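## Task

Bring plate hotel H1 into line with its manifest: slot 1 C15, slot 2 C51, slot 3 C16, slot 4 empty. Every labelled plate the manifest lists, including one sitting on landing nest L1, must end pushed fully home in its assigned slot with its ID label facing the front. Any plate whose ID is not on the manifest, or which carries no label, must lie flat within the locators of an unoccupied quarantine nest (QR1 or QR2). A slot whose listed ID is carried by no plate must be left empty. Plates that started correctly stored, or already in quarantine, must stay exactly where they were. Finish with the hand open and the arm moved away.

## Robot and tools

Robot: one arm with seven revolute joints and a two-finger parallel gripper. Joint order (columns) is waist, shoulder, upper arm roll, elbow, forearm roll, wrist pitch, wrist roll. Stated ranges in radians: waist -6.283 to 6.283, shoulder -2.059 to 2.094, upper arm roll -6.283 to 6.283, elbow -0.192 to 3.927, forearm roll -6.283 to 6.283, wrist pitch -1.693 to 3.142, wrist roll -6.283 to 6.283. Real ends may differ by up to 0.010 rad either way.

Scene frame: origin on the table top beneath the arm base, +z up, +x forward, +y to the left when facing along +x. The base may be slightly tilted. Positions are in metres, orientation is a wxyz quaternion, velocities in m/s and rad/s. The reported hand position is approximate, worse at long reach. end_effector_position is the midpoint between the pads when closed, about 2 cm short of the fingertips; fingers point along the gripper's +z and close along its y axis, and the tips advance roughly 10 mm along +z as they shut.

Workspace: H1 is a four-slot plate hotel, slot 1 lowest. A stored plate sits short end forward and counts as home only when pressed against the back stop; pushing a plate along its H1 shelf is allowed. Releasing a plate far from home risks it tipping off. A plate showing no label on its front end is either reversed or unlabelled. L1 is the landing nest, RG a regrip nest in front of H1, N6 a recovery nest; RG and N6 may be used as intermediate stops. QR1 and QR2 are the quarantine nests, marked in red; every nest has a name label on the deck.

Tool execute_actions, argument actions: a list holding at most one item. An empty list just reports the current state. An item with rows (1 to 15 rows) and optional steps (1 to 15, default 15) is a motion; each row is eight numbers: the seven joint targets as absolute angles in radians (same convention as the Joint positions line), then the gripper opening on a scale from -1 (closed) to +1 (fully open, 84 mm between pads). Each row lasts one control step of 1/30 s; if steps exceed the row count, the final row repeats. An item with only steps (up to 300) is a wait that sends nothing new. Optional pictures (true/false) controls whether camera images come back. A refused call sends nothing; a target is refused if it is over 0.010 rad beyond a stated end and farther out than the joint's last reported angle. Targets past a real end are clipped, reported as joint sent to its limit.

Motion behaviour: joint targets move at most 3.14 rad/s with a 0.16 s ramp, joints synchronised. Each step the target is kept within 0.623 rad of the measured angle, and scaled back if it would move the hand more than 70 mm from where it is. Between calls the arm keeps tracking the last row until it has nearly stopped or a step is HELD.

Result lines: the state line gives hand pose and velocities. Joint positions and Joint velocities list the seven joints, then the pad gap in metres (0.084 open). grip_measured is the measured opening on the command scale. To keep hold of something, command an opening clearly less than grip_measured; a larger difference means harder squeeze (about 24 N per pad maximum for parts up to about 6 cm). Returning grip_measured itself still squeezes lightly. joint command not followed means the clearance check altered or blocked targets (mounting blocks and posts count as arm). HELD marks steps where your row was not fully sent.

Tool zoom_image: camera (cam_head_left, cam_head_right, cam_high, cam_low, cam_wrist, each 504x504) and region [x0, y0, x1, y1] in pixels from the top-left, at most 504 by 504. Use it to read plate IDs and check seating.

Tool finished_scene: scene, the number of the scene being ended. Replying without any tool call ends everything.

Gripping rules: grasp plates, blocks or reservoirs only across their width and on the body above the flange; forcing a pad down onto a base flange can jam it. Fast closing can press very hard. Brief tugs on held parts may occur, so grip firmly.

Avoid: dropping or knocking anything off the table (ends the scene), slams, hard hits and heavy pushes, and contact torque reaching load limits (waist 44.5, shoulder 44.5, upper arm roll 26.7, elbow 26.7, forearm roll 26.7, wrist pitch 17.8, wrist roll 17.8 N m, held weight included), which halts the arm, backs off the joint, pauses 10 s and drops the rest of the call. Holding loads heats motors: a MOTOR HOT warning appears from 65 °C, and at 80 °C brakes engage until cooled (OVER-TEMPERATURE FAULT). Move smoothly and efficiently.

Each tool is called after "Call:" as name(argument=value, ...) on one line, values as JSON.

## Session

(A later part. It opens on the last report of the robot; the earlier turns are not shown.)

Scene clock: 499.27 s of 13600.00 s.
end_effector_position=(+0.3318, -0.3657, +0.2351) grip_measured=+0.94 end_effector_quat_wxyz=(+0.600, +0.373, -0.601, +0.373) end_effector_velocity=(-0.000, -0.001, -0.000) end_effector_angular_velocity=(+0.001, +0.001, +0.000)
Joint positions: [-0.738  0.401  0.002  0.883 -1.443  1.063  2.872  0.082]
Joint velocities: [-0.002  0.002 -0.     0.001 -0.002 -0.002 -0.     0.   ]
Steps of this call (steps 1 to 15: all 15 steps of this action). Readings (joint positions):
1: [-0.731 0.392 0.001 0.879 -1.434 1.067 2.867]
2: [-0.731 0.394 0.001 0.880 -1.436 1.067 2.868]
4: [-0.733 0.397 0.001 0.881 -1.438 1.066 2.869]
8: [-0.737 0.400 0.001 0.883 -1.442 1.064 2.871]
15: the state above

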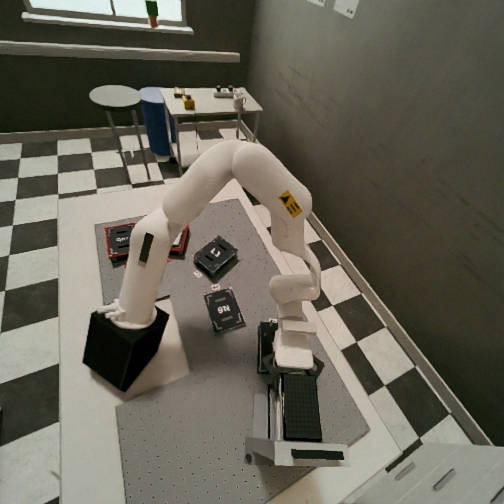

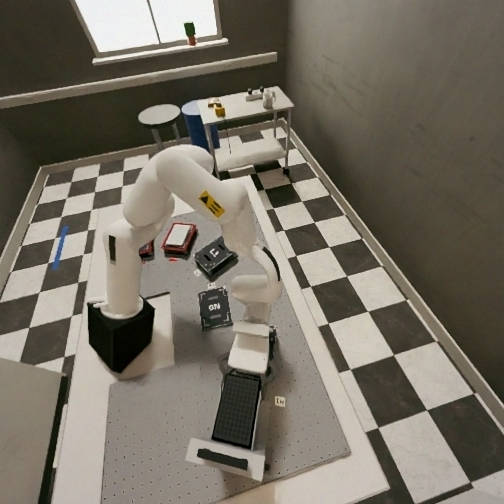

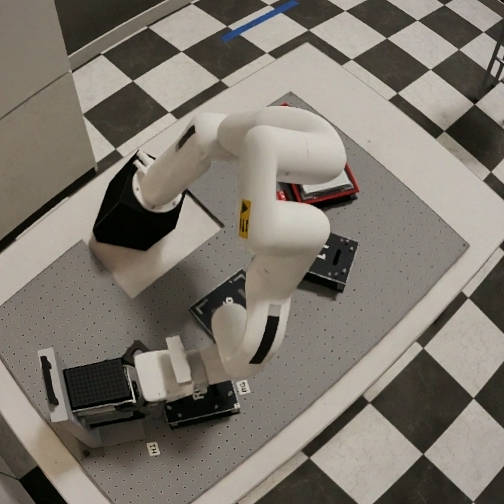

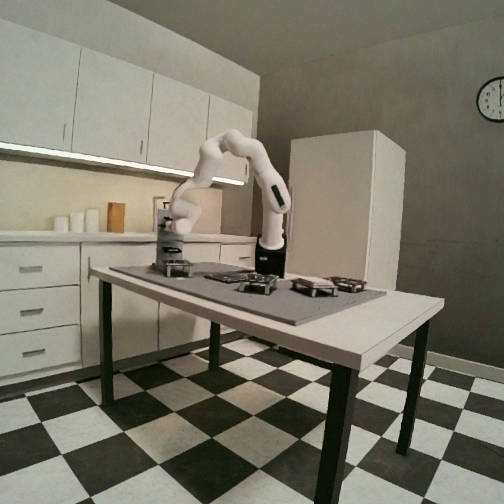

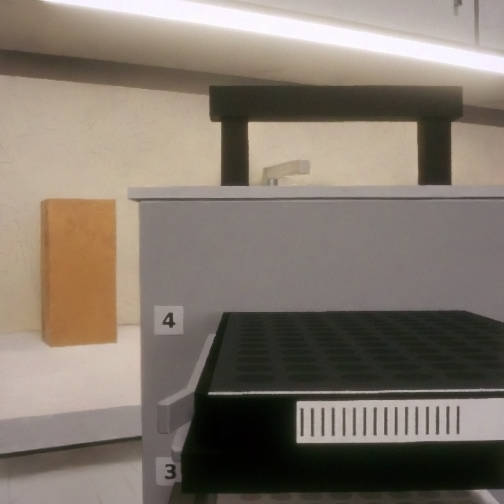

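Call:
execute_actions(actions=[{"rows":[[-0.7371,0.4003,0,0.8829,-1.4415,1.0643,2.8709,1]],"steps":9}], pictures=false)

Call:
execute_actions(actions=[{"rows":[[-0.7339,0.3981,0,0.8817,-1.4382,1.0660,2.8696,1],[-0.7300,0.3952,0,0.8803,-1.4339,1.0680,2.8682,1],[-0.7237,0.3907,0,0.8782,-1.4272,1.0712,2.8658,1],[-0.7158,0.3852,0,0.8757,-1.4188,1.0753,2.8629,1],[-0.7078,0.3797,0,0.8733,-1.4105,1.0794,2.8600,1],[-0.6983,0.3732,0,0.8706,-1.4005,1.0844,2.8565,1],[-0.6888,0.3668,0,0.8681,-1.3905,1.0895,2.8531,1],[-0.6793,0.3606,0,0.8658,-1.3806,1.0948,2.8497,1],[-0.6698,0.3544,0,0.8636,-1.3707,1.1000,2.8462,1],[-0.6555,0.3454,0,0.8607,-1.3560,1.1082,2.8411,1],[-0.6428,0.3376,0,0.8584,-1.3430,1.1155,2.8366,1],[-0.6285,0.3290,0,0.8563,-1.3285,1.1240,2.8316,1],[-0.6190,0.3200,0,0.8538,-1.3170,1.1308,2.8258,1],[-0.6150,0.3070,0,0.8492,-1.3100,1.1345,2.8178,1],[-0.6195,0.2850,0,0.8395,-1.3090,1.1348,2.8045,1]],"steps":15}], pictures=false)

Call:
execute_actions(actions=[{"rows":[[-0.6300,0.2610,0,0.8280,-1.3115,1.1328,2.7885,1],[-0.6400,0.2360,0,0.8172,-1.3128,1.1312,2.7718,1],[-0.6500,0.2125,0,0.8078,-1.3142,1.1292,2.7555,1],[-0.6590,0.1925,0,0.8000,-1.3155,1.1275,2.7412,1],[-0.6655,0.1780,0,0.7945,-1.3165,1.1260,2.7305,1],[-0.6695,0.1698,0,0.7913,-1.3170,1.1253,2.7245,1],[-0.6715,0.1663,0,0.7900,-1.3172,1.1250,2.7218,1]],"steps":15}], pictures=false)

Call:
execute_actions(actions=[{"steps":10}])

Call:
zoom_image(camera="cam_wrist", region=[160, 394, 270, 504])

Scene clock: 514.30 s of 13600.00 s.
end_effector_position=(+0.3276, -0.3686, +0.2389) grip_measured=+0.99 end_effector_quat_wxyz=(+0.604, +0.368, -0.601, +0.373) end_effector_velocity=(+0.006, +0.004, -0.002) end_effector_angular_velocity=(+0.006, -0.006, +0.007)
Joint positions: [-0.741  0.402 -0.007  0.883 -1.442  1.066  2.871  0.084]
Joint velocities: [ 0.002 -0.006  0.01   0.002  0.006 -0.    -0.002  0.004]
Steps of this call (steps 1 to 15: the robot went on to your last target; steps 16 to 90: nothing new was sent; then 11.73 s passed at rest; steps 91 to 99: all 9 steps of this action). Readings (joint positions):
91: [-0.739 0.402 -0.000 0.884 -1.444 1.063 2.872]
92: [-0.739 0.402 -0.000 0.884 -1.444 1.063 2.872]
94: [-0.738 0.401 -0.001 0.884 -1.443 1.064 2.871]
98: [-0.740 0.402 -0.006 0.883 -1.442 1.066 2.871]
99: the state above

Scene clock: 514.80 s of 13600.00 s.
end_effector_position=(+0.3506, -0.3269, +0.2363) grip_measured=+1.00 end_effector_quat_wxyz=(+0.601, +0.373, -0.601, +0.372) end_effector_velocity=(+0.074, +0.132, +0.022) end_effector_angular_velocity=(+0.037, +0.008, +0.040)
Joint positions: [-0.639  0.333  0.001  0.857 -1.339  1.118  2.833  0.084]
Joint velocities: [ 0.283 -0.294  0.028 -0.098  0.306  0.163 -0.18   0.   ]
Steps of this call (steps 1 to 15: all 15 steps of this action). Readings (joint positions):
1: [-0.740 0.401 -0.006 0.883 -1.442 1.066 2.871]
2: [-0.739 0.401 -0.005 0.882 -1.441 1.066 2.871]
4: [-0.734 0.398 -0.003 0.880 -1.436 1.068 2.869]
8: [-0.710 0.381 -0.001 0.874 -1.412 1.079 2.861]
15: the state above

Scene clock: 515.30 s of 13600.00 s.
end_effector_position=(+0.3557, -0.3158, +0.2878) grip_measured=+1.00 end_effector_quat_wxyz=(+0.601, +0.373, -0.601, +0.372) end_effector_velocity=(+0.001, +0.003, +0.001) end_effector_angular_velocity=(+0.010, +0.009, +0.006)
Joint positions: [-0.671  0.168  0.     0.79  -1.317  1.125  2.723  0.084]
Joint velocities: [-0.003 -0.015  0.007 -0.009  0.001 -0.002 -0.016  0.   ]
Steps of this call (steps 1 to 15: all 15 steps of this action). Readings (joint positions):
1: [-0.632 0.322 0.002 0.853 -1.330 1.123 2.826]
2: [-0.628 0.308 0.003 0.848 -1.324 1.126 2.818]
4: [-0.632 0.273 0.003 0.833 -1.317 1.129 2.795]
8: [-0.659 0.198 -0.002 0.804 -1.317 1.128 2.745]
15: the state above

Scene clock: 515.63 s of 13600.00 s.
end_effector_position=(+0.3558, -0.3158, +0.2885) grip_measured=+1.00 end_effector_quat_wxyz=(+0.601, +0.373, -0.601, +0.373) end_effector_velocity=(+0.000, +0.000, +0.000) end_effector_angular_velocity=(-0.000, -0.001, +0.000)
Joint positions: [-0.671  0.167  0.     0.79  -1.317  1.125  2.722  0.084]
Joint velocities: [-0.    -0.002  0.    -0.001  0.001  0.    -0.     0.   ]
Steps of this call (steps 1 to 10: the robot went on to your last target). Readings (joint positions):
1: [-0.671 0.168 0.000 0.790 -1.317 1.125 2.723]
2: [-0.671 0.168 0.000 0.790 -1.317 1.125 2.722]
4: [-0.671 0.167 0.000 0.790 -1.317 1.125 2.722]
8: [-0.671 0.167 0.000 0.790 -1.317 1.125 2.722]
10: the state above

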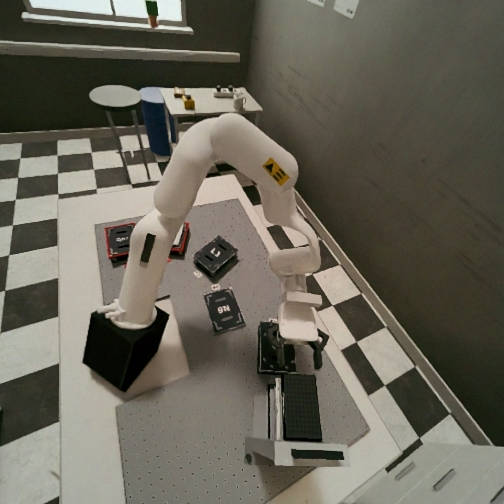

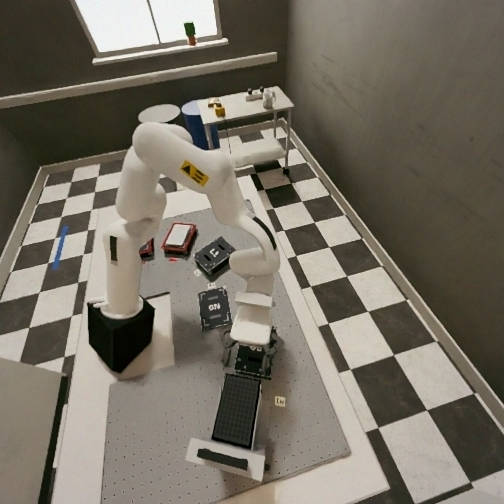

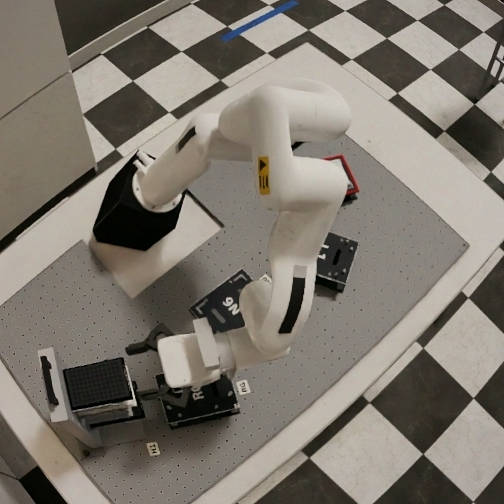

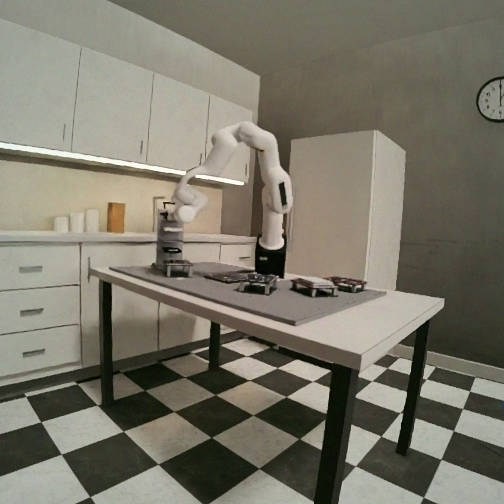

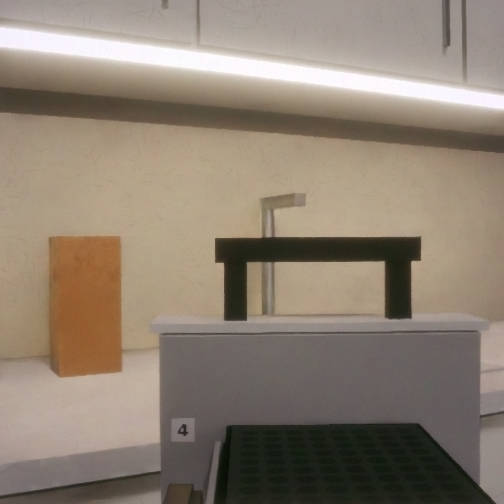

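Region (160, 394, 270, 504) of cam_wrist's 504x504 image, scaled by 4.582, with more detail than that image has.

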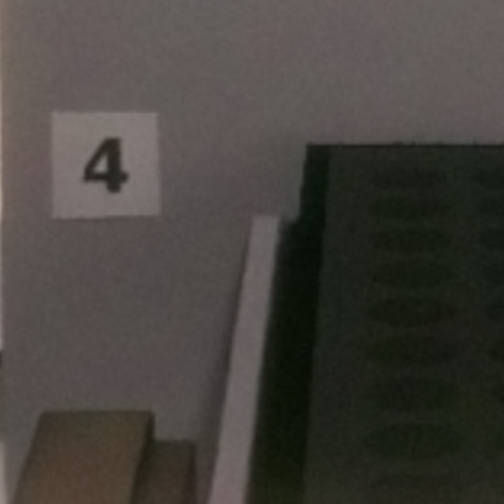

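Call:
execute_actions(actions=[{"rows":[[-0.6748,0.1682,0,0.7903,-1.3204,1.1227,2.7229,1],[-0.6815,0.1720,0,0.7910,-1.3268,1.1181,2.7251,1],[-0.6916,0.1779,0,0.7922,-1.3365,1.1114,2.7286,1],[-0.6999,0.1829,0,0.7934,-1.3446,1.1058,2.7315,1],[-0.7083,0.1880,0,0.7947,-1.3527,1.1004,2.7345,1],[-0.7166,0.1931,0,0.7961,-1.3609,1.0950,2.7375,1],[-0.7249,0.1984,0,0.7976,-1.3691,1.0896,2.7405,1],[-0.7331,0.2037,0,0.7993,-1.3774,1.0843,2.7435,1],[-0.7430,0.2102,0,0.8015,-1.3873,1.0780,2.7472,1],[-0.7529,0.2169,0,0.8039,-1.3973,1.0719,2.7510,1],[-0.7628,0.2236,0,0.8065,-1.4074,1.0658,2.7547,1],[-0.7727,0.2305,0,0.8092,-1.4175,1.0598,2.7584,1],[-0.7826,0.2376,0,0.8121,-1.4277,1.0539,2.7622,1],[-0.7907,0.2435,0,0.8147,-1.4362,1.0491,2.7655,1],[-0.7956,0.2471,0,0.8163,-1.4413,1.0462,2.7674,1]],"steps":15}], pictures=false)

Call:
execute_actions(actions=[{"rows":[[-0.7989,0.2495,0,0.8174,-1.4448,1.0444,2.7687,1]],"steps":9}], pictures=false)

Call:
execute_actions(actions=[{"rows":[[-0.7989,0.2495,0,0.8174,-1.4448,1.0444,2.7687,0.96],[-0.7989,0.2495,0,0.8174,-1.4448,1.0444,2.7687,0.92],[-0.7989,0.2495,0,0.8174,-1.4448,1.0444,2.7687,0.88],[-0.7989,0.2495,0,0.8174,-1.4448,1.0444,2.7687,0.8],[-0.7989,0.2495,0,0.8174,-1.4448,1.0444,2.7687,0.6],[-0.7989,0.2495,0,0.8174,-1.4448,1.0444,2.7687,0.2],[-0.7989,0.2495,0,0.8174,-1.4448,1.0444,2.7687,-0.4],[-0.7989,0.2495,0,0.8174,-1.4448,1.0444,2.7687,-1],[-0.7989,0.2495,0,0.8174,-1.4448,1.0444,2.7687,-1],[-0.7989,0.2495,0,0.8174,-1.4448,1.0444,2.7687,-1],[-0.7989,0.2495,0,0.8174,-1.4448,1.0444,2.7687,-1],[-0.7989,0.2495,0,0.8174,-1.4448,1.0444,2.7687,-1],[-0.7999,0.2475,0,0.8167,-1.4449,1.0440,2.7672,-1],[-0.8014,0.2445,0,0.8156,-1.4450,1.0435,2.7649,-1],[-0.8028,0.2414,0,0.8144,-1.4450,1.0430,2.7625,-1]],"steps":15}])

Call:
execute_actions(actions=[{"rows":[[-0.8038,0.2394,0,0.8137,-1.4451,1.0426,2.7610,-1],[-0.8005,0.2370,0,0.8126,-1.4416,1.0445,2.7597,-1],[-0.7956,0.2334,0,0.8110,-1.4365,1.0474,2.7578,-1],[-0.7874,0.2274,0,0.8084,-1.4280,1.0523,2.7545,-1],[-0.7775,0.2203,0,0.8055,-1.4178,1.0582,2.7507,-1],[-0.7659,0.2123,0,0.8023,-1.4060,1.0653,2.7463,-1],[-0.7527,0.2033,0,0.7989,-1.3926,1.0735,2.7413,-1],[-0.7378,0.1934,0,0.7956,-1.3777,1.0830,2.7357,-1],[-0.7212,0.1828,0,0.7924,-1.3612,1.0938,2.7297,-1],[-0.7045,0.1725,0,0.7897,-1.3449,1.1048,2.7237,-1],[-0.6877,0.1626,0,0.7875,-1.3287,1.1161,2.7179,-1],[-0.6710,0.1530,0,0.7858,-1.3127,1.1277,2.7122,-1],[-0.6541,0.1438,0,0.7847,-1.2968,1.1395,2.7066,-1],[-0.6372,0.1350,0,0.7841,-1.2811,1.1516,2.7011,-1],[-0.6203,0.1265,0,0.7840,-1.2655,1.1639,2.6957,-1]],"steps":15}], pictures=false)

Call:
execute_actions(actions=[{"rows":[[-0.6033,0.1183,0,0.7844,-1.2501,1.1765,2.6904,-1],[-0.5845,0.1097,0,0.7854,-1.2333,1.1907,2.6847,-1],[-0.5657,0.1017,0,0.7872,-1.2166,1.2052,2.6792,-1],[-0.5468,0.0940,0,0.7895,-1.2002,1.2200,2.6738,-1],[-0.5279,0.0867,0,0.7924,-1.1839,1.2351,2.6685,-1],[-0.5106,0.0805,0,0.7957,-1.1693,1.2491,2.6638,-1],[-0.4950,0.0752,0,0.7990,-1.1563,1.2620,2.6597,-1],[-0.4829,0.0713,0,0.8019,-1.1462,1.2721,2.6566,-1],[-0.4742,0.0686,0,0.8042,-1.1390,1.2794,2.6544,-1],[-0.4707,0.0685,0,0.8054,-1.1362,1.2823,2.6542,-1],[-0.4686,0.0736,0,0.8072,-1.1359,1.2820,2.6579,-1],[-0.4639,0.0873,0,0.8119,-1.1351,1.2810,2.6678,-1],[-0.4571,0.1072,0,0.8191,-1.1340,1.2796,2.6818,-1],[-0.4489,0.1318,0,0.8284,-1.1326,1.2779,2.6986,-1],[-0.4402,0.1581,0,0.8389,-1.1309,1.2762,2.7159,-1]],"steps":15}], pictures=false)

Call:
execute_actions(actions=[{"rows":[[-0.4317,0.1845,0,0.8500,-1.1292,1.2745,2.7327,-1],[-0.4233,0.2110,0,0.8618,-1.1273,1.2728,2.7490,-1],[-0.4150,0.2377,0,0.8742,-1.1253,1.2711,2.7647,-1],[-0.4069,0.2645,0,0.8872,-1.1232,1.2695,2.7799,-1],[-0.3988,0.2915,0,0.9008,-1.1211,1.2680,2.7946,-1],[-0.3913,0.3170,0,0.9142,-1.1189,1.2665,2.8079,-1],[-0.3849,0.3394,0,0.9264,-1.1169,1.2653,2.8192,-1],[-0.3794,0.3587,0,0.9371,-1.1152,1.2643,2.8286,-1],[-0.3758,0.3716,0,0.9445,-1.1140,1.2636,2.8347,-1],[-0.3738,0.3789,0,0.9487,-1.1133,1.2632,2.8381,-1],[-0.3761,0.3824,0,0.9493,-1.1161,1.2608,2.8403,-1],[-0.3822,0.3845,0,0.9477,-1.1218,1.2563,2.8424,-1],[-0.3898,0.3873,0,0.9457,-1.1292,1.2507,2.8452,-1],[-0.3988,0.3907,0,0.9436,-1.1380,1.2440,2.8484,-1],[-0.4110,0.3954,0,0.9410,-1.1498,1.2353,2.8527,-1]],"steps":15}], pictures=false)

Call:
execute_actions(actions=[{"rows":[[-0.4246,0.4008,0,0.9385,-1.1631,1.2257,2.8576,-1],[-0.4382,0.4066,0,0.9364,-1.1765,1.2163,2.8624,-1],[-0.4519,0.4125,0,0.9346,-1.1900,1.2069,2.8673,-1],[-0.4685,0.4200,0,0.9329,-1.2067,1.1959,2.8732,-1],[-0.4868,0.4286,0,0.9318,-1.2249,1.1841,2.8796,-1],[-0.5050,0.4376,0,0.9313,-1.2433,1.1727,2.8860,-1],[-0.5232,0.4470,0,0.9315,-1.2618,1.1616,2.8925,-1],[-0.5414,0.4568,0,0.9325,-1.2805,1.1509,2.8989,-1],[-0.5596,0.4670,0,0.9341,-1.2993,1.1404,2.9053,-1],[-0.5779,0.4775,0,0.9363,-1.3183,1.1304,2.9117,-1],[-0.5961,0.4885,0,0.9393,-1.3374,1.1206,2.9180,-1],[-0.6144,0.4998,0,0.9429,-1.3566,1.1112,2.9244,-1],[-0.6311,0.5106,0,0.9469,-1.3744,1.1029,2.9302,-1],[-0.6463,0.5207,0,0.9509,-1.3906,1.0956,2.9355,-1],[-0.6570,0.5279,0,0.9541,-1.4021,1.0906,2.9393,-1]],"steps":15}], pictures=false)

Call:
execute_actions(actions=[{"rows":[[-0.6646,0.5331,0,0.9564,-1.4102,1.0871,2.9419,-1],[-0.6692,0.5363,0,0.9579,-1.4152,1.0850,2.9434,-1],[-0.6722,0.5384,0,0.9589,-1.4185,1.0836,2.9445,-1],[-0.6722,0.5384,0,0.9589,-1.4185,1.0836,2.9445,-1],[-0.6712,0.5409,0,0.9604,-1.4181,1.0839,2.9456,-1],[-0.6701,0.5438,0,0.9623,-1.4177,1.0842,2.9470,-1],[-0.6689,0.5468,0,0.9641,-1.4172,1.0845,2.9483,-1],[-0.6683,0.5483,0,0.9650,-1.4170,1.0846,2.9490,-1],[-0.6698,0.5494,0,0.9655,-1.4186,1.0839,2.9495,-1],[-0.6713,0.5505,0,0.9661,-1.4203,1.0833,2.9501,-1],[-0.6729,0.5515,0,0.9666,-1.4219,1.0826,2.9506,-1],[-0.6737,0.5521,0,0.9669,-1.4228,1.0822,2.9509,-1],[-0.6744,0.5526,0,0.9671,-1.4236,1.0819,2.9511,-1],[-0.6752,0.5532,0,0.9674,-1.4244,1.0815,2.9514,-1],[-0.6759,0.5537,0,0.9676,-1.4252,1.0812,2.9516,-1]],"steps":15}], pictures=false)

Call:
execute_actions(actions=[{"rows":[[-0.6759,0.5537,0,0.9676,-1.4252,1.0812,2.9516,-1]],"steps":6}], pictures=false)

Call:
execute_actions(actions=[{"rows":[[-0.6744,0.5526,0,0.9671,-1.4236,1.0819,2.9511,1]],"steps":11}], pictures=false)

Call:
execute_actions(actions=[{"rows":[[-0.6705,0.5498,0,0.9658,-1.4194,1.0836,2.9498,1],[-0.6667,0.5471,0,0.9645,-1.4153,1.0853,2.9485,1],[-0.6607,0.5429,0,0.9626,-1.4088,1.0880,2.9464,1],[-0.6531,0.5377,0,0.9602,-1.4006,1.0915,2.9438,1],[-0.6455,0.5326,0,0.9579,-1.3924,1.0950,2.9412,1],[-0.6364,0.5265,0,0.9554,-1.3827,1.0993,2.9380,1],[-0.6273,0.5205,0,0.9530,-1.3730,1.1037,2.9349,1],[-0.6167,0.5137,0,0.9505,-1.3617,1.1089,2.9312,1],[-0.6045,0.5060,0,0.9478,-1.3488,1.1150,2.9270,1],[-0.5909,0.4976,0,0.9452,-1.3345,1.1220,2.9222,1],[-0.5758,0.4885,0,0.9427,-1.3186,1.1300,2.9169,1],[-0.5590,0.4785,0,0.9405,-1.3010,1.1392,2.9111,1],[-0.5405,0.4680,0,0.9388,-1.2822,1.1495,2.9047,1],[-0.5213,0.4580,0,0.9378,-1.2622,1.1610,2.8978,1],[-0.5001,0.4471,0,0.9375,-1.2406,1.1738,2.8903,1]],"steps":15}], pictures=false)

Call:
execute_actions(actions=[{"rows":[[-0.4790,0.4367,0,0.9382,-1.2192,1.1871,2.8828,1],[-0.4578,0.4268,0,0.9398,-1.1980,1.2008,2.8753,1],[-0.4367,0.4175,0,0.9423,-1.1770,1.2150,2.8678,1],[-0.4170,0.4093,0,0.9454,-1.1577,1.2286,2.8608,1],[-0.4004,0.4028,0,0.9487,-1.1414,1.2403,2.8548,1],[-0.3869,0.3980,0,0.9519,-1.1282,1.2502,2.8500,1],[-0.3775,0.3950,0,0.9545,-1.1194,1.2569,2.8470,1],[-0.3722,0.3935,0,0.9562,-1.1143,1.2608,2.8452,1],[-0.3699,0.3929,0,0.9569,-1.1120,1.2625,2.8445,1]],"steps":15}], pictures=false)

Call:
execute_actions(actions=[{"steps":10}])

Scene clock: 635.07 s of 13600.00 s.
end_effector_position=(+0.3383, -0.3513, +0.2888) grip_measured=+1.00 end_effector_quat_wxyz=(+0.601, +0.372, -0.601, +0.373) end_effector_velocity=(-0.054, -0.104, +0.002) end_effector_angular_velocity=(-0.005, +0.001, -0.006)
Joint positions: [-0.767  0.227 -0.     0.808 -1.411  1.064  2.756  0.084]
Joint velocities: [-0.273  0.19  -0.004  0.074 -0.277 -0.162  0.102 -0.   ]
Steps of this call (steps 1 to 15: the robot went on to your last target; steps 16 to 90: nothing new was sent; then 115.93 s passed at rest; steps 91 to 105: all 15 steps of this action). Readings (joint positions):
91: [-0.672 0.166 0.000 0.790 -1.317 1.125 2.722]
92: [-0.672 0.167 0.000 0.790 -1.318 1.124 2.722]
94: [-0.678 0.170 0.001 0.791 -1.324 1.120 2.724]
98: [-0.705 0.186 -0.000 0.794 -1.350 1.103 2.733]
105: the state above

Scene clock: 635.37 s of 13600.00 s.
end_effector_position=(+0.3329, -0.3630, +0.2886) grip_measured=+1.00 end_effector_quat_wxyz=(+0.601, +0.373, -0.601, +0.373) end_effector_velocity=(+0.002, -0.002, -0.001) end_effector_angular_velocity=(+0.003, -0.001, +0.008)
Joint positions: [-0.798  0.249  0.     0.817 -1.444  1.045  2.768  0.084]
Joint velocities: [-0.007  0.006  0.003  0.004 -0.012 -0.008  0.004 -0.   ]
Steps of this call (steps 1 to 9: all 9 steps of this action). Readings (joint positions):
1: [-0.775 0.233 -0.000 0.810 -1.420 1.059 2.759]
2: [-0.783 0.238 -0.001 0.812 -1.428 1.055 2.762]
4: [-0.792 0.245 -0.001 0.815 -1.437 1.049 2.766]
8: [-0.797 0.248 0.000 0.817 -1.443 1.045 2.768]
9: the state above

Scene clock: 635.87 s of 13600.00 s.
end_effector_position=(+0.3323, -0.3634, +0.2891) grip_measured=+0.93 end_effector_quat_wxyz=(+0.601, +0.373, -0.601, +0.373) end_effector_velocity=(-0.000, +0.001, +0.013) end_effector_angular_velocity=(+0.004, +0.004, +0.001)
Joint positions: [-0.8    0.248  0.     0.817 -1.445  1.044  2.767  0.082]
Joint velocities: [-0.019 -0.039  0.002 -0.017 -0.002 -0.008 -0.032 -0.   ]
Steps of this call (steps 1 to 15: all 15 steps of this action). Readings (joint positions):
1: [-0.798 0.249 0.001 0.817 -1.444 1.045 2.768]
2: [-0.798 0.249 0.001 0.817 -1.444 1.045 2.769]
4: [-0.798 0.249 0.000 0.817 -1.445 1.044 2.769]
8: [-0.799 0.249 0.000 0.817 -1.445 1.044 2.769]
15: the state above

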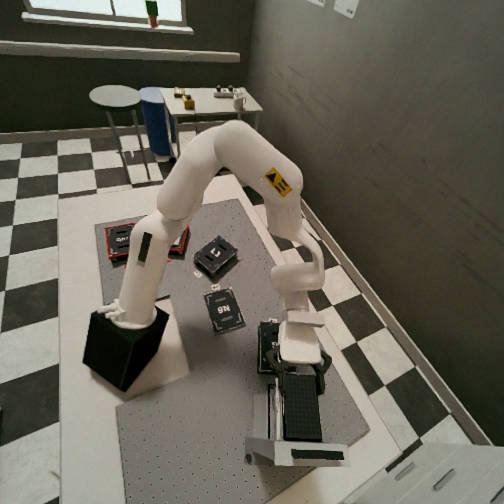

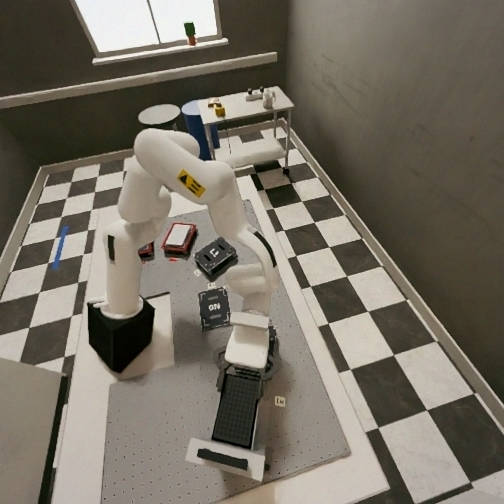

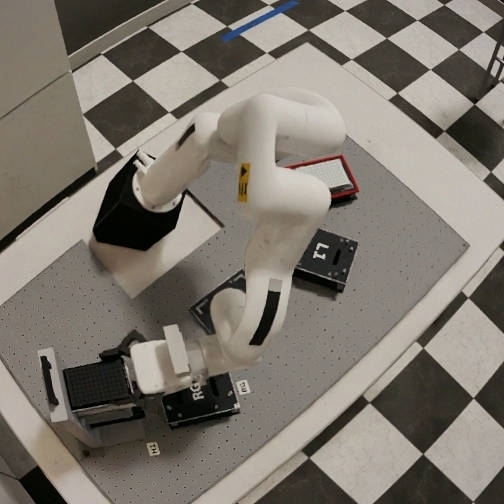

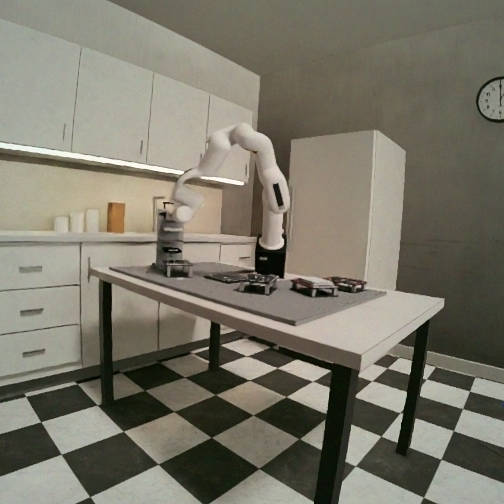

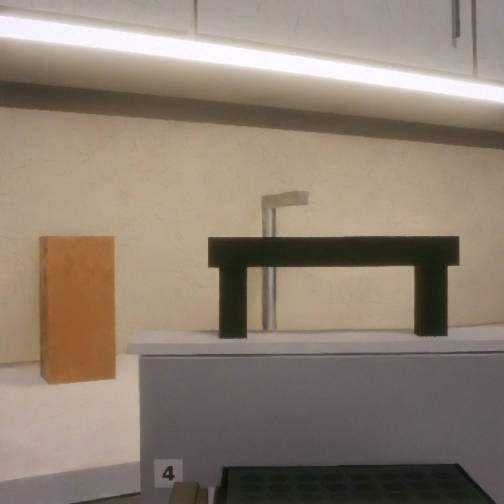

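Scene clock: 636.37 s of 13600.00 s.
end_effector_position=(+0.3555, -0.3181, +0.2923) grip_measured=+0.93 end_effector_quat_wxyz=(+0.601, +0.373, -0.601, +0.373) end_effector_velocity=(+0.091, +0.177, -0.000) end_effector_angular_velocity=(-0.001, -0.003, +0.008)
Joint positions: [-0.682  0.16   0.001  0.788 -1.324  1.12   2.717  0.082]
Joint velocities: [ 0.487 -0.278  0.001 -0.047  0.462  0.331 -0.164  0.   ]
Steps of this call (steps 1 to 15: all 15 steps of this action). Readings (joint positions):
1: [-0.800 0.246 0.000 0.816 -1.445 1.044 2.766]
2: [-0.801 0.245 0.000 0.815 -1.445 1.044 2.765]
4: [-0.800 0.240 -0.001 0.814 -1.442 1.045 2.762]
8: [-0.778 0.222 -0.001 0.806 -1.418 1.058 2.751]
15: the state above

Scene clock: 636.87 s of 13600.00 s.
end_effector_position=(+0.3925, -0.2438, +0.2848) grip_measured=+0.93 end_effector_quat_wxyz=(+0.600, +0.372, -0.602, +0.374) end_effector_velocity=(-0.003, +0.011, -0.124) end_effector_angular_velocity=(-0.019, +0.002, -0.046)
Joint positions: [-0.468  0.092 -0.     0.814 -1.14   1.276  2.672  0.082]
Joint velocities: [ 0.181  0.365 -0.027  0.147  0.079  0.037  0.247 -0.   ]
Steps of this call (steps 1 to 15: all 15 steps of this action). Readings (joint positions):
1: [-0.666 0.151 0.001 0.787 -1.309 1.131 2.711]
2: [-0.649 0.142 0.001 0.786 -1.293 1.143 2.706]
4: [-0.615 0.125 0.000 0.786 -1.262 1.168 2.695]
8: [-0.544 0.094 0.000 0.792 -1.198 1.223 2.673]
15: the state above

Scene clock: 637.37 s of 13600.00 s.
end_effector_position=(+0.3907, -0.2454, +0.1879) grip_measured=+0.93 end_effector_quat_wxyz=(+0.601, +0.374, -0.601, +0.372) end_effector_velocity=(-0.028, -0.075, -0.027) end_effector_angular_velocity=(-0.022, -0.033, +0.000)
Joint positions: [-0.386  0.377  0.002  0.942 -1.125  1.255  2.838  0.082]
Joint velocities: [-0.142  0.16  -0.013  0.032 -0.156 -0.128  0.123 -0.   ]
Steps of this call (steps 1 to 15: all 15 steps of this action). Readings (joint positions):
1: [-0.462 0.106 -0.001 0.819 -1.137 1.277 2.682]
2: [-0.455 0.124 -0.001 0.826 -1.135 1.277 2.693]
4: [-0.440 0.167 -0.001 0.843 -1.131 1.275 2.721]
8: [-0.407 0.267 0.000 0.889 -1.123 1.269 2.779]
15: the state above

Scene clock: 637.87 s of 13600.00 s.
end_effector_position=(+0.3472, -0.3341, +0.1865) grip_measured=+0.93 end_effector_quat_wxyz=(+0.601, +0.372, -0.601, +0.373) end_effector_velocity=(-0.107, -0.208, +0.000) end_effector_angular_velocity=(-0.001, +0.007, -0.008)
Joint positions: [-0.599  0.491 -0.001  0.942 -1.34   1.121  2.919  0.082]
Joint velocities: [-0.512  0.317 -0.002  0.093 -0.535 -0.265  0.177 -0.   ]
Steps of this call (steps 1 to 15: all 15 steps of this action). Readings (joint positions):
1: [-0.392 0.382 0.001 0.943 -1.131 1.250 2.842]
2: [-0.400 0.387 0.001 0.942 -1.139 1.244 2.846]
4: [-0.421 0.397 -0.000 0.939 -1.159 1.229 2.855]
8: [-0.477 0.423 -0.001 0.934 -1.215 1.192 2.876]
15: the state above

Scene clock: 638.37 s of 13600.00 s.
end_effector_position=(+0.3316, -0.3651, +0.1825) grip_measured=+0.93 end_effector_quat_wxyz=(+0.601, +0.373, -0.601, +0.373) end_effector_velocity=(-0.012, -0.015, +0.000) end_effector_angular_velocity=(-0.004, +0.003, -0.010)
Joint positions: [-0.672  0.551  0.     0.966 -1.422  1.083  2.95   0.082]
Joint velocities: [-0.032  0.028 -0.006  0.01  -0.031 -0.014  0.012 -0.   ]
Steps of this call (steps 1 to 15: all 15 steps of this action). Readings (joint positions):
1: [-0.616 0.501 -0.001 0.945 -1.358 1.112 2.924]
2: [-0.631 0.511 -0.001 0.948 -1.373 1.105 2.930]
4: [-0.653 0.525 -0.002 0.953 -1.396 1.094 2.937]
8: [-0.667 0.539 -0.000 0.960 -1.414 1.086 2.945]
15: the state above

Scene clock: 638.57 s of 13600.00 s.
end_effector_position=(+0.3314, -0.3655, +0.1822) grip_measured=+0.94 end_effector_quat_wxyz=(+0.601, +0.373, -0.601, +0.373) end_effector_velocity=(+0.000, -0.001, +0.000) end_effector_angular_velocity=(-0.001, -0.001, +0.001)
Joint positions: [-0.674  0.552  0.002  0.967 -1.424  1.082  2.951  0.082]
Joint velocities: [-0.003  0.001  0.     0.001 -0.004 -0.001  0.001  0.   ]
Steps of this call (steps 1 to 6: all 6 steps of this action). Readings (joint positions):
1: [-0.673 0.551 0.001 0.967 -1.423 1.082 2.951]
2: [-0.674 0.552 0.001 0.967 -1.423 1.082 2.951]
4: [-0.674 0.552 0.002 0.967 -1.424 1.083 2.951]
6: the state above

Scene clock: 638.93 s of 13600.00 s.
end_effector_position=(+0.3300, -0.3670, +0.1830) grip_measured=+1.00 end_effector_quat_wxyz=(+0.601, +0.372, -0.601, +0.372) end_effector_velocity=(+0.007, +0.008, -0.006) end_effector_angular_velocity=(+0.012, -0.001, +0.014)
Joint positions: [-0.676  0.554 -0.002  0.968 -1.424  1.081  2.951  0.084]
Joint velocities: [ 0.007 -0.006  0.016 -0.002  0.003  0.003 -0.001  0.001]
Steps of this call (steps 1 to 11: all 11 steps of this action). Readings (joint positions):
1: [-0.675 0.552 0.002 0.967 -1.424 1.082 2.951]
2: [-0.674 0.552 0.002 0.967 -1.424 1.082 2.951]
4: [-0.674 0.552 0.001 0.967 -1.424 1.082 2.951]
8: [-0.675 0.554 -0.002 0.968 -1.424 1.081 2.951]
11: the state above

Scene clock: 639.43 s of 13600.00 s.
end_effector_position=(+0.3528, -0.3225, +0.1828) grip_measured=+1.00 end_effector_quat_wxyz=(+0.601, +0.372, -0.601, +0.373) end_effector_velocity=(+0.099, +0.192, +0.001) end_effector_angular_velocity=(-0.007, -0.002, +0.007)
Joint positions: [-0.567  0.484 -0.     0.943 -1.31   1.135  2.914  0.084]
Joint velocities: [ 0.476 -0.274  0.001 -0.054  0.492  0.264 -0.166 -0.   ]
Steps of this call (steps 1 to 15: all 15 steps of this action). Readings (joint positions):
1: [-0.675 0.553 -0.001 0.968 -1.424 1.081 2.951]
2: [-0.674 0.553 -0.001 0.967 -1.423 1.082 2.951]
4: [-0.670 0.550 -0.001 0.965 -1.418 1.084 2.949]
8: [-0.647 0.534 -0.001 0.959 -1.394 1.094 2.942]
15: the state above

Scene clock: 639.93 s of 13600.00 s.
end_effector_position=(+0.3917, -0.2433, +0.1824) grip_measured=+1.00 end_effector_quat_wxyz=(+0.601, +0.372, -0.601, +0.373) end_effector_velocity=(-0.006, +0.002, +0.009) end_effector_angular_velocity=(-0.024, +0.004, -0.035)
Joint positions: [-0.373  0.394 -0.001  0.956 -1.115  1.261  2.846  0.084]
Joint velocities: [ 0.02  -0.007 -0.022  0.001  0.036  0.03  -0.012 -0.   ]
Steps of this call (steps 1 to 15: all 15 steps of this action). Readings (joint positions):
1: [-0.551 0.475 -0.000 0.941 -1.293 1.145 2.908]
2: [-0.533 0.465 -0.000 0.940 -1.274 1.155 2.902]
4: [-0.494 0.445 0.000 0.940 -1.235 1.178 2.888]
8: [-0.418 0.411 0.002 0.948 -1.160 1.228 2.862]
15: the state above

Scene clock: 640.27 s of 13600.00 s.
end_effector_position=(+0.3923, -0.2420, +0.1823) grip_measured=+1.00 end_effector_quat_wxyz=(+0.601, +0.372, -0.601, +0.373) end_effector_velocity=(+0.002, +0.002, -0.001) end_effector_angular_velocity=(+0.003, -0.001, +0.004)
Joint positions: [-0.37   0.393 -0.     0.957 -1.112  1.262  2.845  0.084]
Joint velocities: [ 0.003 -0.002  0.002  0.     0.    -0.     0.    -0.   ]
Steps of this call (steps 1 to 10: the robot went on to your last target). Readings (joint positions):
1: [-0.373 0.394 -0.001 0.956 -1.114 1.261 2.845]
2: [-0.372 0.394 -0.001 0.956 -1.113 1.262 2.845]
4: [-0.371 0.394 -0.001 0.956 -1.113 1.262 2.845]
8: [-0.371 0.393 -0.000 0.957 -1.112 1.262 2.845]
10: the state above

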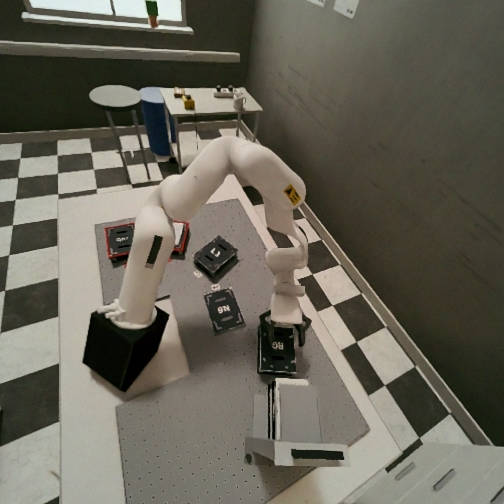

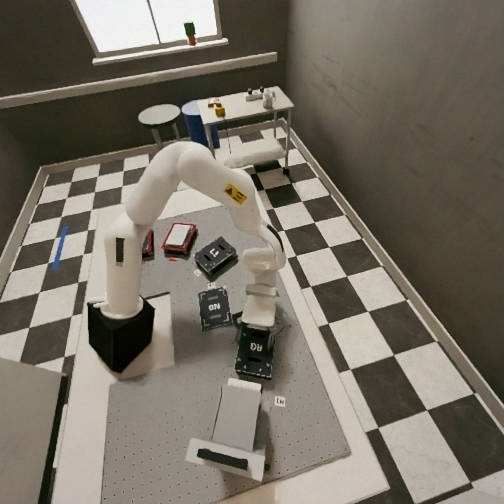

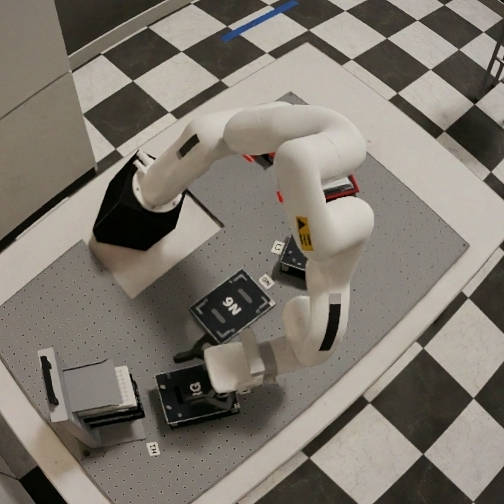

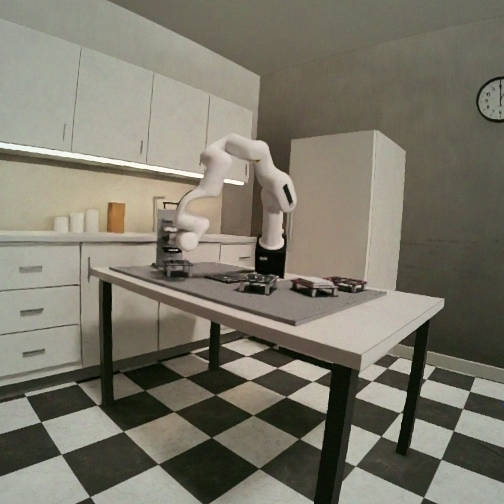

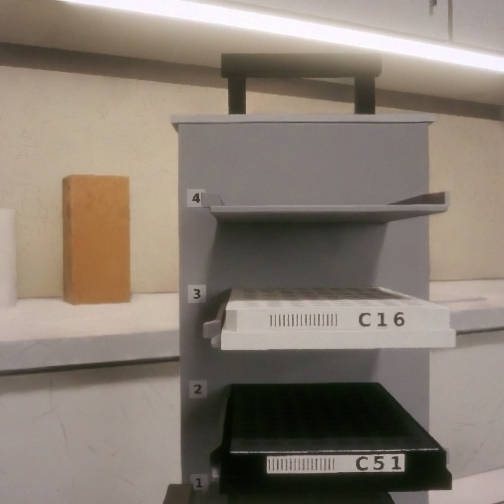

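Call:
zoom_image(camera="cam_high", region=[30, 330, 270, 480])

Call:
zoom_image(camera="cam_wrist", region=[190, 275, 290, 360])

Call:
zoom_image(camera="cam_wrist", region=[370, 275, 470, 360])

Call:
zoom_image(camera="cam_wrist", region=[200, 420, 470, 504])

Region (30, 330, 270, 480) of cam_high's 504x504 image, scaled by 2.100, with more detail than that image has; it fills the top 315 rows of this view, and the rest is white.

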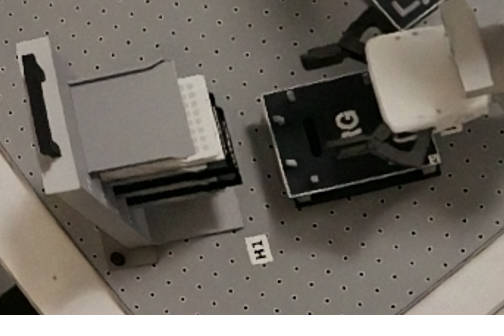

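Region (190, 275, 290, 360) of cam_wrist's 504x504 image, scaled by 5.040, with more detail than that image has; it fills the top 428 rows of this view, and the rest is white.

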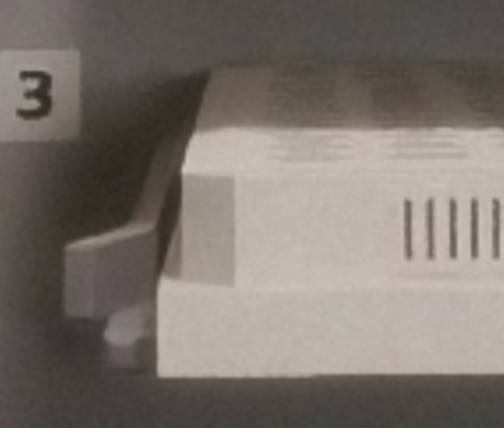

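Region (370, 275, 470, 360) of cam_wrist's 504x504 image, scaled by 5.040, with more detail than that image has; it fills the top 428 rows of this view, and the rest is white.

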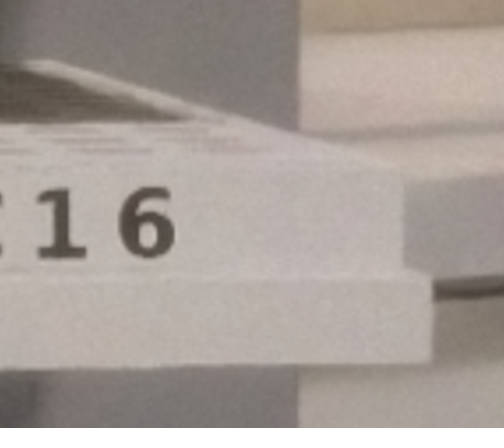

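Region (200, 420, 470, 504) of cam_wrist's 504x504 image, scaled by 1.867, with more detail than that image has; it fills the top 157 rows of this view, and the rest is white.

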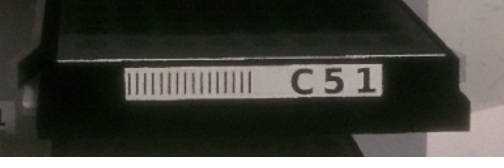

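Call:
execute_actions(actions=[])

Scene clock: 653.43 s of 13600.00 s.
end_effector_position=(+0.3925, -0.2417, +0.1822) grip_measured=+1.00 end_effector_quat_wxyz=(+0.601, +0.373, -0.601, +0.373) end_effector_velocity=(-0.000, -0.000, +0.000) end_effector_angular_velocity=(-0.000, -0.001, -0.002)
Joint positions: [-0.37   0.393  0.     0.957 -1.112  1.262  2.845  0.084]
Joint velocities: [-0.     0.    -0.    -0.     0.001  0.     0.     0.   ]
Steps of this call (steps 1 to 15: the robot went on to your last target; steps 16 to 90: nothing new was sent; then 10.17 s passed at rest). Readings (joint positions):
1: [-0.370 0.393 -0.000 0.957 -1.112 1.262 2.845]
2: [-0.370 0.393 -0.000 0.957 -1.112 1.262 2.845]
4: [-0.370 0.393 -0.000 0.957 -1.112 1.262 2.845]
8: [-0.370 0.393 -0.000 0.957 -1.112 1.263 2.845]
90: the state above
The arm was judged still, so your last target was given up. Only a new action makes it travel on or press farther. Fingers that are still opening or closing keep moving.

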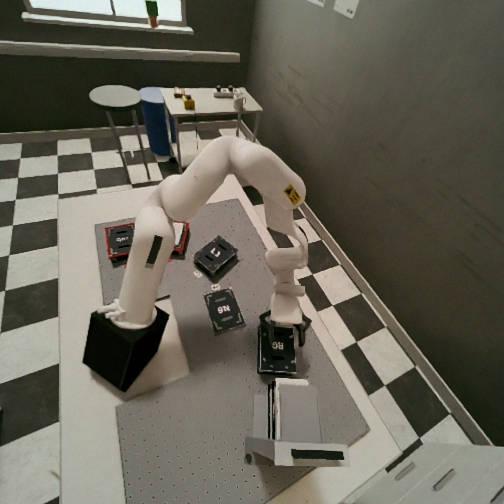

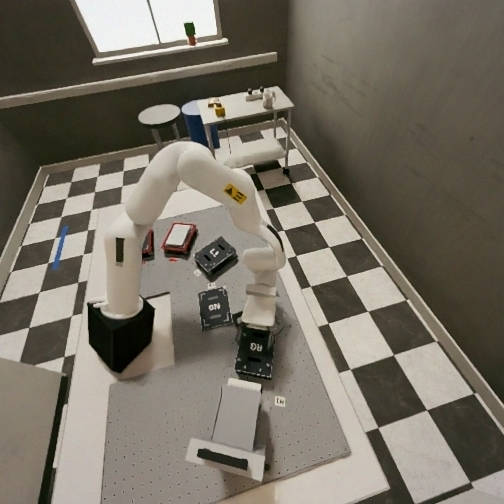

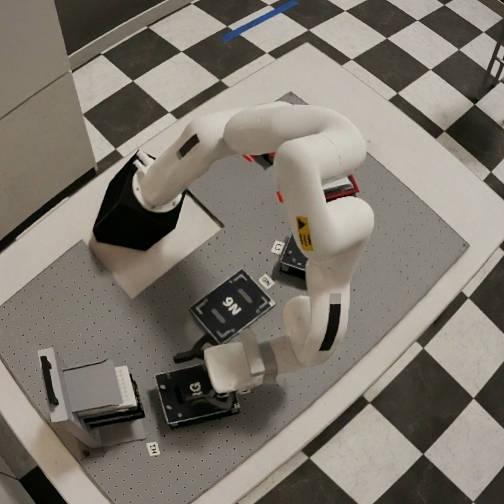

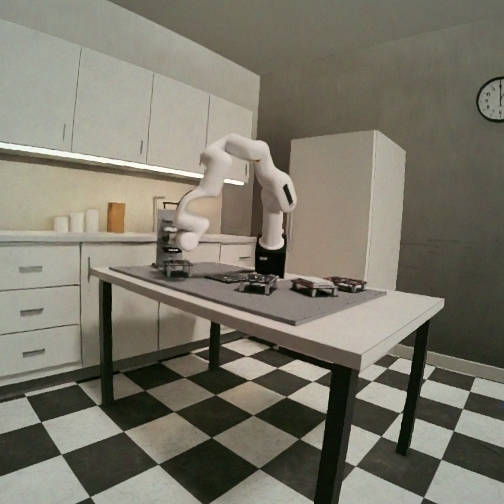

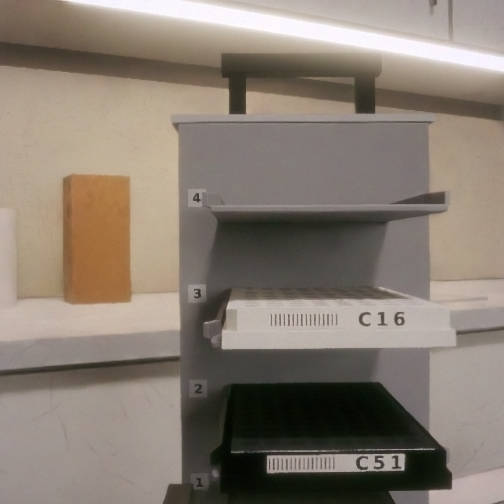

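Call:
zoom_image(camera="cam_wrist", region=[190, 270, 480, 504])

Call:
zoom_image(camera="cam_high", region=[30, 340, 170, 460])

Region (190, 270, 480, 504) of cam_wrist's 504x504 image, scaled by 1.738, with more detail than that image has; it fills the top 407 rows of this view, and the rest is white.

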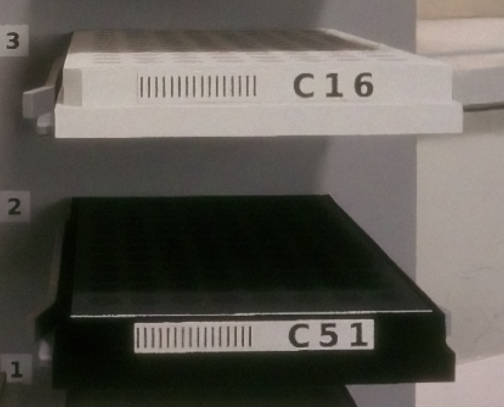

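Region (30, 340, 170, 460) of cam_high's 504x504 image, scaled by 3.600, with more detail than that image has; it fills the top 432 rows of this view, and the rest is white.

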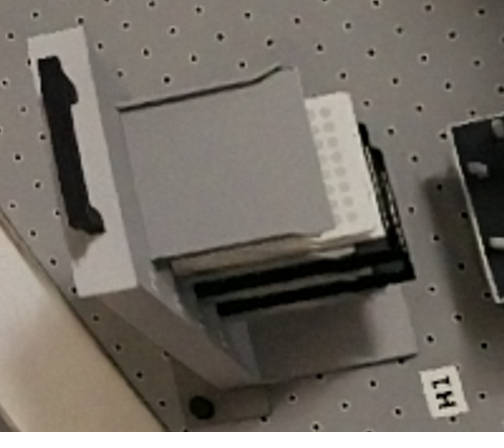

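Call:
finished_scene(scene=2)

The scene is finished: the task was done.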